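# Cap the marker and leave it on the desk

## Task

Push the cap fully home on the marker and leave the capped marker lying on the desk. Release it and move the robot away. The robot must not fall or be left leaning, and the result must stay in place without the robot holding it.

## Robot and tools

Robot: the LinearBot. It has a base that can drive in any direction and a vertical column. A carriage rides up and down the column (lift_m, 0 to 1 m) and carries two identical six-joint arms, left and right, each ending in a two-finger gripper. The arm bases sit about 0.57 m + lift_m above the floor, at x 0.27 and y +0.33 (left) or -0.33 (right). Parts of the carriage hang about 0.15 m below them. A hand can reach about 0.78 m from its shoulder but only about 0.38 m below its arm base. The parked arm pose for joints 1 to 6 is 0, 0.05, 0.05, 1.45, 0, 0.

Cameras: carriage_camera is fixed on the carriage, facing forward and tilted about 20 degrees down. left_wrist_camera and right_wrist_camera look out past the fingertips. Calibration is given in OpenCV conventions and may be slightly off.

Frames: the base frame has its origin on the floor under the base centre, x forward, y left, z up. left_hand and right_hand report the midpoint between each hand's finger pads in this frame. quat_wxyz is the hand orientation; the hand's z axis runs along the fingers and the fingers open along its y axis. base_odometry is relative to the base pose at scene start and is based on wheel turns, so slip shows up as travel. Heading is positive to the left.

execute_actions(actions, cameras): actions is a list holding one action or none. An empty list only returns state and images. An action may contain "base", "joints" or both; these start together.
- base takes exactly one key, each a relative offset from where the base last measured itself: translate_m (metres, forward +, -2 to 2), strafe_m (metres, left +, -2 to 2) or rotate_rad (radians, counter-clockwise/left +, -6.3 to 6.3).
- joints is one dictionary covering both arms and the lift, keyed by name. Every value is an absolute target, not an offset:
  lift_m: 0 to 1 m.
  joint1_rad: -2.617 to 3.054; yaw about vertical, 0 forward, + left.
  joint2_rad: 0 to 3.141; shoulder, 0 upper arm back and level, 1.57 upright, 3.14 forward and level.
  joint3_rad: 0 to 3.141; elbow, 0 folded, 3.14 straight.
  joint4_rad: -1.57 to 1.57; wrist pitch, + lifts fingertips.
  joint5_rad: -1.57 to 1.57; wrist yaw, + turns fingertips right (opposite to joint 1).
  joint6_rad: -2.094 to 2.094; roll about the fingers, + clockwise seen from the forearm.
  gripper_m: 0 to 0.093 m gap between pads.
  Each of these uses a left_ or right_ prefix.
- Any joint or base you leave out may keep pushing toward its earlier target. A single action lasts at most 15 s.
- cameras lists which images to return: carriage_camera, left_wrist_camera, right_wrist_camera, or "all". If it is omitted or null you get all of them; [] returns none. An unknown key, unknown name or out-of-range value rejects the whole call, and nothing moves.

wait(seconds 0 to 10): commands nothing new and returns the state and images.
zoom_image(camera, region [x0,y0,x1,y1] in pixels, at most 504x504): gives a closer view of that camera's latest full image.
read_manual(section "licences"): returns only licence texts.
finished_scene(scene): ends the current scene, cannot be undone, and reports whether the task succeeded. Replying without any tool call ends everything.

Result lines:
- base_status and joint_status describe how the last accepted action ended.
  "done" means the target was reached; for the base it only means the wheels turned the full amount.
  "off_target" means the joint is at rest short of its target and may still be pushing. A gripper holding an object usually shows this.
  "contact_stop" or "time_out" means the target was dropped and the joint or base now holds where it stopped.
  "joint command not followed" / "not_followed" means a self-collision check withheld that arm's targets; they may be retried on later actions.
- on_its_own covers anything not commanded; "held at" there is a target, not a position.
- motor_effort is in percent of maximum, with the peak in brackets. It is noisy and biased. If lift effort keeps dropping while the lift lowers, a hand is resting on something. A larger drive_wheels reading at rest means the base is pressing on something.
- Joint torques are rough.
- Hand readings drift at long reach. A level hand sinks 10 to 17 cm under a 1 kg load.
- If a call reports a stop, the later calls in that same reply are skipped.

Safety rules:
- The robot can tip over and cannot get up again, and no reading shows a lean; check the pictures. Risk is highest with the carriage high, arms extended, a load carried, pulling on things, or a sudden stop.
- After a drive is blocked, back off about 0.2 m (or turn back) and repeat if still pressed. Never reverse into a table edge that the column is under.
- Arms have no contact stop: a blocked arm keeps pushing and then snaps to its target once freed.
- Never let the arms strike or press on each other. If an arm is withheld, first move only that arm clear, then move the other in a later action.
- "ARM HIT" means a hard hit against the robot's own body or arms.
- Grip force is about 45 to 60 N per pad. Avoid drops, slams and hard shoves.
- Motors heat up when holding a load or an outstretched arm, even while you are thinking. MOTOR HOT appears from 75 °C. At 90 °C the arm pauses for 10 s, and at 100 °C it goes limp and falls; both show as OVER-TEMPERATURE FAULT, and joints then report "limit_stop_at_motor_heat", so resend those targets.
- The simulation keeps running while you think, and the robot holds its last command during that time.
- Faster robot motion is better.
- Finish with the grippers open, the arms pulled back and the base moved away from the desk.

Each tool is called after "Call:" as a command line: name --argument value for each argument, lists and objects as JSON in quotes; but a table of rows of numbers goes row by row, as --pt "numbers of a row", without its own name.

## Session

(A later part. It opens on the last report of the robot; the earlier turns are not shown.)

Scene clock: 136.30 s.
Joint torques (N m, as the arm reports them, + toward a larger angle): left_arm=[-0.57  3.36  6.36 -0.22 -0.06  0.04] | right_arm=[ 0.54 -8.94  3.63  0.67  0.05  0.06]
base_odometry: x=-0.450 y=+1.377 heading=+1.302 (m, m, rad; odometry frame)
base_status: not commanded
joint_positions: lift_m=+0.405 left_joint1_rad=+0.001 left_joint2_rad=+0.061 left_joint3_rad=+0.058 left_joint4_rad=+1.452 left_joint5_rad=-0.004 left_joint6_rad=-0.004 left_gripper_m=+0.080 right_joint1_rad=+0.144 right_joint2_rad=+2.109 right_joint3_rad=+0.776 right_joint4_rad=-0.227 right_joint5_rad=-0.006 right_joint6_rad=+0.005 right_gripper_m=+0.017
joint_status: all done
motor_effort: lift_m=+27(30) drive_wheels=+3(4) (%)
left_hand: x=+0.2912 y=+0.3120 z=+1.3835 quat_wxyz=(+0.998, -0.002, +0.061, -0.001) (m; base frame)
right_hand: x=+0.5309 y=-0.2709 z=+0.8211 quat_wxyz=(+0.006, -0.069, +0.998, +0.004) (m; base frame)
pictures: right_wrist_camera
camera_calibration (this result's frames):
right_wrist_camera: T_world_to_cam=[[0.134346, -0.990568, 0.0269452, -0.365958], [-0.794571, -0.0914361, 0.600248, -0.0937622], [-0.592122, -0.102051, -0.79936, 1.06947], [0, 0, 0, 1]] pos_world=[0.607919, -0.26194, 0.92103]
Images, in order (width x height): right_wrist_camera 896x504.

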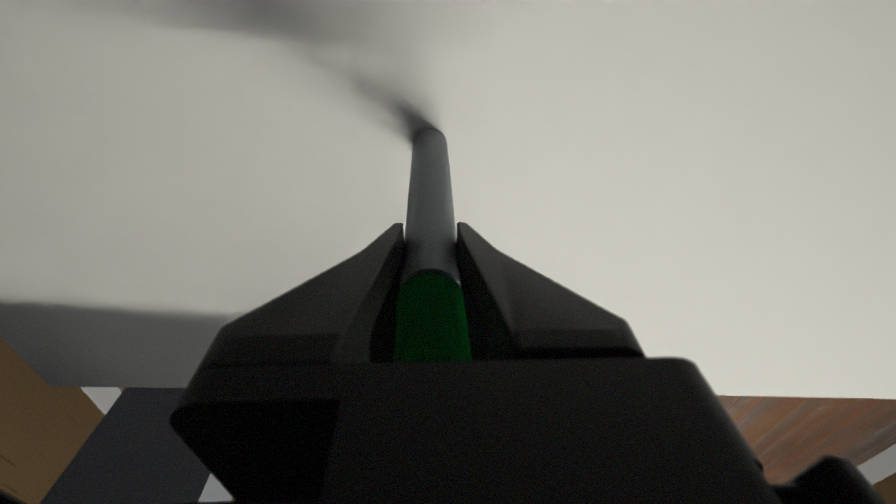

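Call:
execute_actions --actions '[{"joints":{"right_gripper_m":0.024}}]' --cameras '[]'

Call:
execute_actions --actions '[{"joints":{"lift_m":0.437}}]' --cameras '[]'

Call:
execute_actions --actions '[{"joints":{"right_gripper_m":0}}]' --cameras '["right_wrist_camera"]'

Call:
execute_actions --actions '[{"joints":{"right_joint2_rad":2.22,"right_joint3_rad":0.73}}]' --cameras '["right_wrist_camera","carriage_camera"]'

Scene clock: 140.03 s.
Joint torques (N m, as the arm reports them, + toward a larger angle): left_arm=[-0.53  3.22  6.4  -0.2  -0.06  0.03] | right_arm=[ 0.53 -8.85  3.66  0.63  0.07  0.05]
base_odometry: x=-0.450 y=+1.377 heading=+1.302 (m, m, rad; odometry frame)
base_status: not commanded
joint_positions: lift_m=+0.405 left_joint1_rad=+0.001 left_joint2_rad=+0.061 left_joint3_rad=+0.058 left_joint4_rad=+1.452 left_joint5_rad=-0.004 left_joint6_rad=-0.004 left_gripper_m=+0.080 right_joint1_rad=+0.144 right_joint2_rad=+2.109 right_joint3_rad=+0.776 right_joint4_rad=-0.225 right_joint5_rad=-0.006 right_joint6_rad=+0.005 right_gripper_m=+0.024
joint_status: all done
motor_effort: lift_m=+27(27) drive_wheels=+3(3) (%)
left_hand: x=+0.2912 y=+0.3120 z=+1.3835 quat_wxyz=(+0.998, -0.002, +0.061, -0.001) (m; base frame)
right_hand: x=+0.5312 y=-0.2709 z=+0.8211 quat_wxyz=(+0.006, -0.069, +0.998, +0.004) (m; base frame)
pictures: none
No camera images: the call's "cameras" was empty. Leave "cameras" out to get every camera's image.

Scene clock: 140.67 s.
Joint torques (N m, as the arm reports them, + toward a larger angle): left_arm=[-0.48  3.26  6.4  -0.24 -0.06  0.01] | right_arm=[ 0.58 -9.    3.57  0.61  0.08  0.05]
base_odometry: x=-0.450 y=+1.377 heading=+1.302 (m, m, rad; odometry frame)
base_status: not commanded
joint_positions: lift_m=+0.437 left_joint1_rad=+0.001 left_joint2_rad=+0.061 left_joint3_rad=+0.058 left_joint4_rad=+1.452 left_joint5_rad=-0.004 left_joint6_rad=-0.004 left_gripper_m=+0.080 right_joint1_rad=+0.144 right_joint2_rad=+2.109 right_joint3_rad=+0.776 right_joint4_rad=-0.223 right_joint5_rad=-0.006 right_joint6_rad=+0.005 right_gripper_m=+0.024
joint_status: all done
motor_effort: lift_m=+33(40) drive_wheels=+3(4) (%)
left_hand: x=+0.2912 y=+0.3120 z=+1.4152 quat_wxyz=(+0.998, -0.002, +0.061, -0.001) (m; base frame)
right_hand: x=+0.5315 y=-0.2709 z=+0.8525 quat_wxyz=(+0.007, -0.069, +0.998, +0.003) (m; base frame)
pictures: none
No camera images: the call's "cameras" was empty. Leave "cameras" out to get every camera's image.

Scene clock: 141.17 s.
Joint torques (N m, as the arm reports them, + toward a larger angle): left_arm=[-0.53  3.33  6.38 -0.24 -0.07  0.02] | right_arm=[ 0.51 -8.87  3.63  0.63  0.08  0.05]
base_odometry: x=-0.450 y=+1.377 heading=+1.302 (m, m, rad; odometry frame)
base_status: not commanded
joint_positions: lift_m=+0.437 left_joint1_rad=+0.001 left_joint2_rad=+0.061 left_joint3_rad=+0.058 left_joint4_rad=+1.452 left_joint5_rad=-0.004 left_joint6_rad=-0.004 left_gripper_m=+0.080 right_joint1_rad=+0.144 right_joint2_rad=+2.109 right_joint3_rad=+0.776 right_joint4_rad=-0.223 right_joint5_rad=-0.006 right_joint6_rad=+0.005 right_gripper_m=+0.018
joint_status: right_gripper_m off_target (ended at +0.018, target +0.000)
motor_effort: lift_m=+33(32) drive_wheels=+3(3) (%)
left_hand: x=+0.2912 y=+0.3120 z=+1.4152 quat_wxyz=(+0.998, -0.002, +0.061, -0.001) (m; base frame)
right_hand: x=+0.5315 y=-0.2709 z=+0.8525 quat_wxyz=(+0.007, -0.069, +0.998, +0.003) (m; base frame)
pictures: right_wrist_camera
camera_calibration (this result's frames):
right_wrist_camera: T_world_to_cam=[[0.134268, -0.990569, 0.027302, -0.367127], [-0.796187, -0.0914355, 0.598102, -0.109407], [-0.589964, -0.102043, -0.800955, 1.09519], [0, 0, 0, 1]] pos_world=[0.608311, -0.261911, 0.952662]
Images, in order (width x height): right_wrist_camera 896x504.

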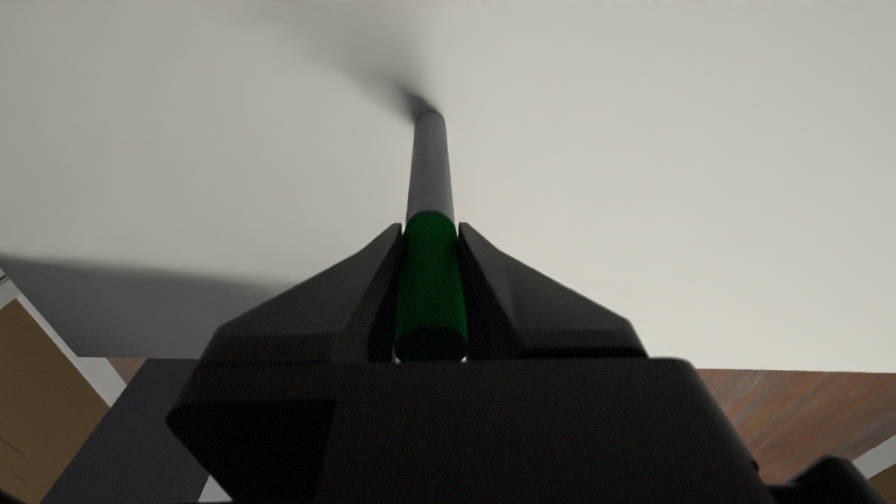

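Scene clock: 141.83 s.
Joint torques (N m, as the arm reports them, + toward a larger angle): left_arm=[-0.57  3.31  6.34 -0.25 -0.07  0.02] | right_arm=[ 0.49 -1.53  1.05  0.49  0.08  0.05]
base_odometry: x=-0.450 y=+1.377 heading=+1.302 (m, m, rad; odometry frame)
base_status: not commanded
joint_positions: lift_m=+0.437 left_joint1_rad=+0.001 left_joint2_rad=+0.061 left_joint3_rad=+0.058 left_joint4_rad=+1.452 left_joint5_rad=-0.004 left_joint6_rad=-0.004 left_gripper_m=+0.080 right_joint1_rad=+0.144 right_joint2_rad=+2.122 right_joint3_rad=+0.765 right_joint4_rad=-0.216 right_joint5_rad=-0.006 right_joint6_rad=+0.005 right_gripper_m=+0.018
joint_status: right_joint2_rad off_target (ended at +2.123, target +2.220); the others done
motor_effort: lift_m=+30(33) drive_wheels=+3(4) (%)
left_hand: x=+0.2912 y=+0.3120 z=+1.4153 quat_wxyz=(+0.998, -0.002, +0.061, -0.001) (m; base frame)
right_hand: x=+0.5250 y=-0.2718 z=+0.8482 quat_wxyz=(-0.001, -0.070, +0.998, +0.003) (m; base frame)
pictures: carriage_camera, right_wrist_camera
camera_calibration (this result's frames):
carriage_camera: T_world_to_cam=[[0.0198054, -0.999667, 0.0165363, -0.0272293], [-0.358609, -0.0225418, -0.933216, 1.37408], [0.933278, 0.0125526, -0.358936, 0.326402], [0, 0, 0, 1]] pos_world=[0.188675, -0.000343101, 1.39992]
right_wrist_camera: T_world_to_cam=[[0.13509, -0.990453, 0.0274489, -0.36749], [-0.786337, -0.090313, 0.611161, -0.127959], [-0.602847, -0.104146, -0.79103, 1.08556], [0, 0, 0, 1]] pos_world=[0.603453, -0.262481, 0.947002]
Images, in order (width x height): carriage_camera 896x504, right_wrist_camera 896x504.

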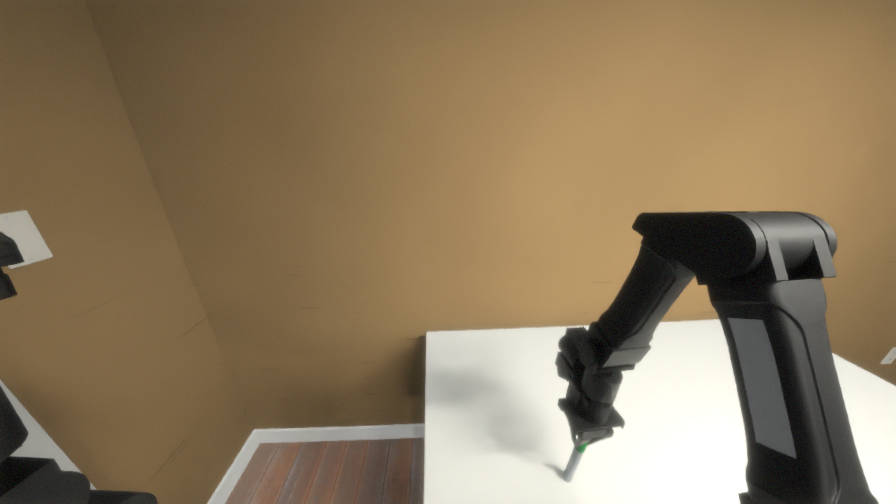

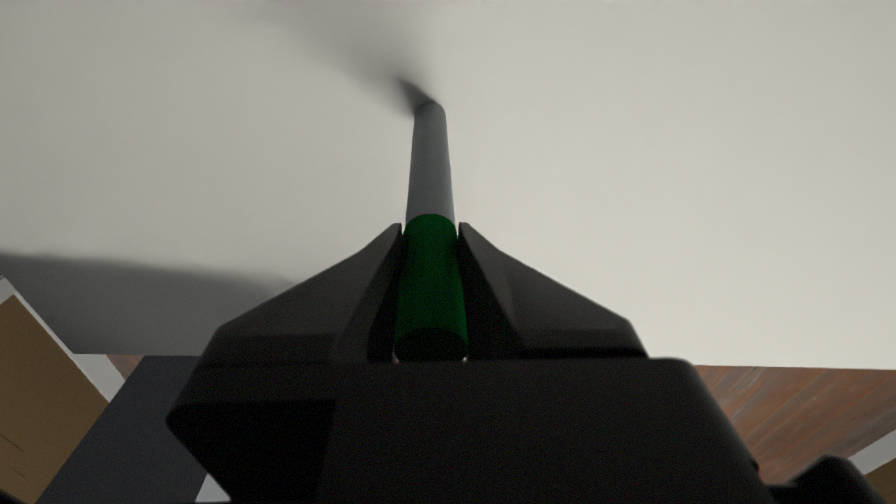

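Call:
execute_actions --actions '[{"joints":{"right_joint2_rad":2.3,"right_joint3_rad":0.71,"right_joint4_rad":-0.2}}]' --cameras '["right_wrist_camera"]'

Call:
execute_actions --actions '[{"joints":{"right_joint2_rad":2.12,"right_joint3_rad":0.775,"right_joint4_rad":-0.215}}]' --cameras '[]'

Call:
execute_actions --actions '[{"joints":{"lift_m":0.452}}]' --cameras '["right_wrist_camera"]'

Scene clock: 145.03 s.
Joint torques (N m, as the arm reports them, + toward a larger angle): left_arm=[-0.53  3.26  6.4  -0.24 -0.07  0.02] | right_arm=[ 0.48  4.19 -0.53  0.64  0.07  0.05]
base_odometry: x=-0.450 y=+1.377 heading=+1.302 (m, m, rad; odometry frame)
base_status: not commanded
joint_positions: lift_m=+0.437 left_joint1_rad=+0.001 left_joint2_rad=+0.061 left_joint3_rad=+0.058 left_joint4_rad=+1.452 left_joint5_rad=-0.004 left_joint6_rad=-0.004 left_gripper_m=+0.080 right_joint1_rad=+0.144 right_joint2_rad=+2.132 right_joint3_rad=+0.765 right_joint4_rad=-0.201 right_joint5_rad=-0.006 right_joint6_rad=+0.005 right_gripper_m=+0.018
joint_status: right_joint2_rad off_target (ended at +2.132, target +2.300); right_joint3_rad off_target (ended at +0.765, target +0.710); the others done
motor_effort: lift_m=+26(31) drive_wheels=+3(3) (%)
left_hand: x=+0.2912 y=+0.3120 z=+1.4156 quat_wxyz=(+0.998, -0.002, +0.061, -0.001) (m; base frame)
right_hand: x=+0.5262 y=-0.2715 z=+0.8460 quat_wxyz=(+0.001, -0.070, +0.998, +0.003) (m; base frame)
pictures: right_wrist_camera
camera_calibration (this result's frames):
right_wrist_camera: T_world_to_cam=[[0.134958, -0.990483, 0.027024, -0.366935], [-0.789293, -0.0909775, 0.607239, -0.121015], [-0.599001, -0.103282, -0.79406, 1.08536], [0, 0, 0, 1]] pos_world=[0.604139, -0.262354, 0.945245]
Images, in order (width x height): right_wrist_camera 896x504.

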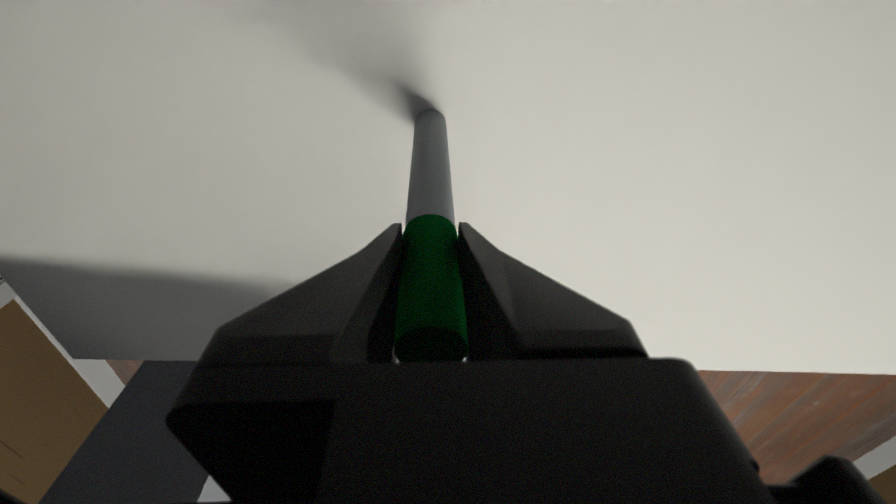

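Scene clock: 145.80 s.
Joint torques (N m, as the arm reports them, + toward a larger angle): left_arm=[-0.54  3.29  6.38 -0.26 -0.07  0.04] | right_arm=[  0.49 -10.19   2.99   0.75   0.08   0.04]
base_odometry: x=-0.450 y=+1.377 heading=+1.302 (m, m, rad; odometry frame)
base_status: not commanded
joint_positions: lift_m=+0.437 left_joint1_rad=+0.001 left_joint2_rad=+0.061 left_joint3_rad=+0.058 left_joint4_rad=+1.452 left_joint5_rad=-0.004 left_joint6_rad=-0.004 left_gripper_m=+0.080 right_joint1_rad=+0.144 right_joint2_rad=+2.126 right_joint3_rad=+0.788 right_joint4_rad=-0.227 right_joint5_rad=-0.006 right_joint6_rad=+0.005 right_gripper_m=+0.018
joint_status: all done
motor_effort: lift_m=+26(26) drive_wheels=+3(3) (%)
left_hand: x=+0.2912 y=+0.3120 z=+1.4156 quat_wxyz=(+0.998, -0.002, +0.061, -0.001) (m; base frame)
right_hand: x=+0.5321 y=-0.2707 z=+0.8501 quat_wxyz=(+0.003, -0.070, +0.998, +0.003) (m; base frame)
pictures: none
No camera images: the call's "cameras" was empty. Leave "cameras" out to get every camera's image.

Scene clock: 146.33 s.
Joint torques (N m, as the arm reports them, + toward a larger angle): left_arm=[-0.56  3.37  6.31 -0.24 -0.07  0.02] | right_arm=[ 0.49 -9.97  3.02  0.71  0.08  0.05]
base_odometry: x=-0.450 y=+1.377 heading=+1.302 (m, m, rad; odometry frame)
base_status: not commanded
joint_positions: lift_m=+0.452 left_joint1_rad=+0.001 left_joint2_rad=+0.061 left_joint3_rad=+0.058 left_joint4_rad=+1.452 left_joint5_rad=-0.004 left_joint6_rad=-0.004 left_gripper_m=+0.080 right_joint1_rad=+0.144 right_joint2_rad=+2.123 right_joint3_rad=+0.787 right_joint4_rad=-0.222 right_joint5_rad=-0.006 right_joint6_rad=+0.005 right_gripper_m=+0.018
joint_status: all done
motor_effort: lift_m=+32(40) drive_wheels=+3(4) (%)
left_hand: x=+0.2913 y=+0.3120 z=+1.4301 quat_wxyz=(+0.998, -0.002, +0.061, -0.001) (m; base frame)
right_hand: x=+0.5337 y=-0.2704 z=+0.8653 quat_wxyz=(+0.006, -0.070, +0.998, +0.004) (m; base frame)
pictures: right_wrist_camera
camera_calibration (this result's frames):
right_wrist_camera: T_world_to_cam=[[0.134683, -0.990523, 0.0269312, -0.367174], [-0.795441, -0.0918708, 0.599027, -0.116604], [-0.590876, -0.102101, -0.800276, 1.10666], [0, 0, 0, 1]] pos_world=[0.610598, -0.261415, 0.965369]
Images, in order (width x height): right_wrist_camera 896x504.

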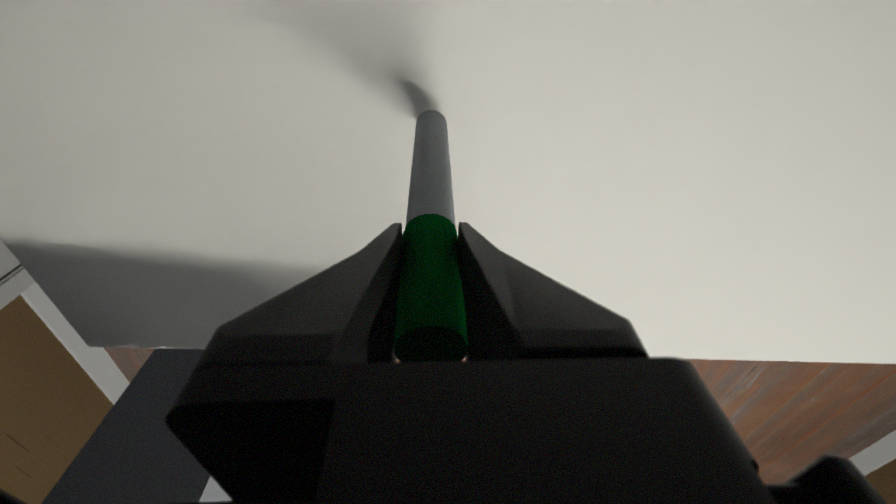

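The marker lifts with the cap: snapped. Set it down standing.

Call:
execute_actions --actions '[{"joints":{"lift_m":0.435}}]' --cameras '[]'

Call:
execute_actions --actions '[{"joints":{"right_gripper_m":0.06}}]' --cameras '[]'

Call:
execute_actions --actions '[{"joints":{"lift_m":0.55}}]' --cameras '["right_wrist_camera"]'

Call:
execute_actions --actions '[{"base":{"translate_m":-0.35},"joints":{"right_joint2_rad":0.5,"right_joint4_rad":0.8}}]' --cameras '["carriage_camera"]'

Scene clock: 149.10 s.
Joint torques (N m, as the arm reports them, + toward a larger angle): left_arm=[-0.53  3.41  6.44 -0.23 -0.08  0.02] | right_arm=[ 0.52 -9.54  3.12  0.74  0.09  0.04]
base_odometry: x=-0.450 y=+1.377 heading=+1.302 (m, m, rad; odometry frame)
base_status: not commanded
joint_positions: lift_m=+0.435 left_joint1_rad=+0.001 left_joint2_rad=+0.060 left_joint3_rad=+0.057 left_joint4_rad=+1.451 left_joint5_rad=-0.003 left_joint6_rad=-0.004 left_gripper_m=+0.080 right_joint1_rad=+0.145 right_joint2_rad=+2.117 right_joint3_rad=+0.787 right_joint4_rad=-0.222 right_joint5_rad=-0.006 right_joint6_rad=+0.005 right_gripper_m=+0.018
joint_status: all done
motor_effort: lift_m=+28(30) drive_wheels=+3(3) (%)
left_hand: x=+0.2916 y=+0.3119 z=+1.4132 quat_wxyz=(+0.998, -0.002, +0.062, -0.001) (m; base frame)
right_hand: x=+0.5349 y=-0.2702 z=+0.8501 quat_wxyz=(+0.009, -0.070, +0.998, +0.004) (m; base frame)
pictures: none
No camera images: the call's "cameras" was empty. Leave "cameras" out to get every camera's image.

Scene clock: 149.73 s.
Joint torques (N m, as the arm reports them, + toward a larger angle): left_arm=[-0.53  3.21  6.47 -0.22 -0.06  0.03] | right_arm=[ 0.32 -9.53  3.08  0.72  0.09  0.05]
base_odometry: x=-0.450 y=+1.377 heading=+1.302 (m, m, rad; odometry frame)
base_status: not commanded
joint_positions: lift_m=+0.435 left_joint1_rad=+0.001 left_joint2_rad=+0.060 left_joint3_rad=+0.057 left_joint4_rad=+1.451 left_joint5_rad=-0.003 left_joint6_rad=-0.004 left_gripper_m=+0.080 right_joint1_rad=+0.145 right_joint2_rad=+2.117 right_joint3_rad=+0.787 right_joint4_rad=-0.222 right_joint5_rad=-0.006 right_joint6_rad=+0.005 right_gripper_m=+0.060
joint_status: all done
motor_effort: lift_m=+28(28) drive_wheels=+3(3) (%)
left_hand: x=+0.2916 y=+0.3119 z=+1.4132 quat_wxyz=(+0.998, -0.002, +0.062, -0.001) (m; base frame)
right_hand: x=+0.5350 y=-0.2702 z=+0.8501 quat_wxyz=(+0.009, -0.070, +0.998, +0.004) (m; base frame)
pictures: none
No camera images: the call's "cameras" was empty. Leave "cameras" out to get every camera's image.

Scene clock: 150.73 s.
Joint torques (N m, as the arm reports them, + toward a larger angle): left_arm=[-0.52  3.35  6.4  -0.21 -0.07  0.02] | right_arm=[ 0.5  -9.55  3.23  0.68  0.07  0.04]
base_odometry: x=-0.450 y=+1.377 heading=+1.302 (m, m, rad; odometry frame)
base_status: not commanded
joint_positions: lift_m=+0.550 left_joint1_rad=+0.001 left_joint2_rad=+0.060 left_joint3_rad=+0.057 left_joint4_rad=+1.450 left_joint5_rad=-0.003 left_joint6_rad=-0.004 left_gripper_m=+0.080 right_joint1_rad=+0.145 right_joint2_rad=+2.117 right_joint3_rad=+0.787 right_joint4_rad=-0.217 right_joint5_rad=-0.006 right_joint6_rad=+0.005 right_gripper_m=+0.060
joint_status: all done
motor_effort: lift_m=+33(40) drive_wheels=+3(3) (%)
left_hand: x=+0.2916 y=+0.3119 z=+1.5279 quat_wxyz=(+0.998, -0.002, +0.062, -0.001) (m; base frame)
right_hand: x=+0.5361 y=-0.2700 z=+0.9648 quat_wxyz=(+0.011, -0.070, +0.997, +0.004) (m; base frame)
pictures: right_wrist_camera
camera_calibration (this result's frames):
right_wrist_camera: T_world_to_cam=[[0.134777, -0.990502, 0.0272168, -0.370108], [-0.801503, -0.0928275, 0.590742, -0.16323], [-0.582605, -0.101433, -0.806401, 1.18935], [0, 0, 0, 1]] pos_world=[0.611974, -0.261106, 1.06559]
Images, in order (width x height): right_wrist_camera 896x504.

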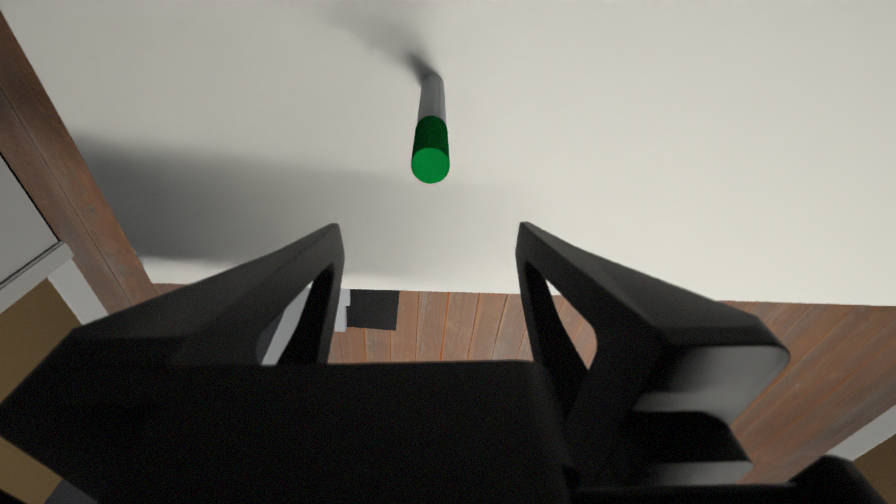

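Scene clock: 153.40 s.
Joint torques (N m, as the arm reports them, + toward a larger angle): left_arm=[-0.63  3.41  6.47 -0.23 -0.06  0.01] | right_arm=[0.46 2.97 5.86 0.68 0.08 0.05]
base_odometry: x=-0.543 y=+1.039 heading=+1.301 (m, m, rad; odometry frame)
base_status: done
joint_positions: lift_m=+0.550 left_joint1_rad=+0.001 left_joint2_rad=+0.060 left_joint3_rad=+0.057 left_joint4_rad=+1.451 left_joint5_rad=-0.003 left_joint6_rad=-0.004 left_gripper_m=+0.080 right_joint1_rad=+0.145 right_joint2_rad=+0.505 right_joint3_rad=+0.787 right_joint4_rad=+0.811 right_joint5_rad=-0.006 right_joint6_rad=+0.005 right_gripper_m=+0.060
joint_status: all done
motor_effort: lift_m=+33(33) drive_wheels=-2(7) (%)
left_hand: x=+0.2916 y=+0.3119 z=+1.5279 quat_wxyz=(+0.998, -0.002, +0.062, -0.001) (m; base frame)
right_hand: x=+0.3788 y=-0.2930 z=+1.6806 quat_wxyz=(+0.969, -0.019, +0.236, +0.073) (m; base frame)
pictures: carriage_camera
camera_calibration (this result's frames):
carriage_camera: T_world_to_cam=[[0.0198054, -0.999667, 0.0165363, -0.0290949], [-0.358609, -0.0225418, -0.933216, 1.47937], [0.933278, 0.0125526, -0.358936, 0.366897], [0, 0, 0, 1]] pos_world=[0.188675, -0.000343101, 1.51275]
Images, in order (width x height): carriage_camera 896x504.

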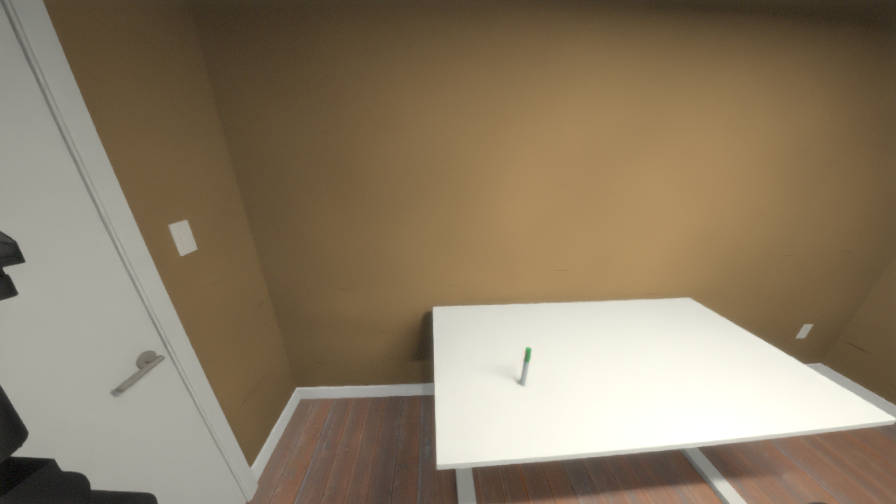

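Call:
finished_scene --scene 1

The scene is finished: the task was done.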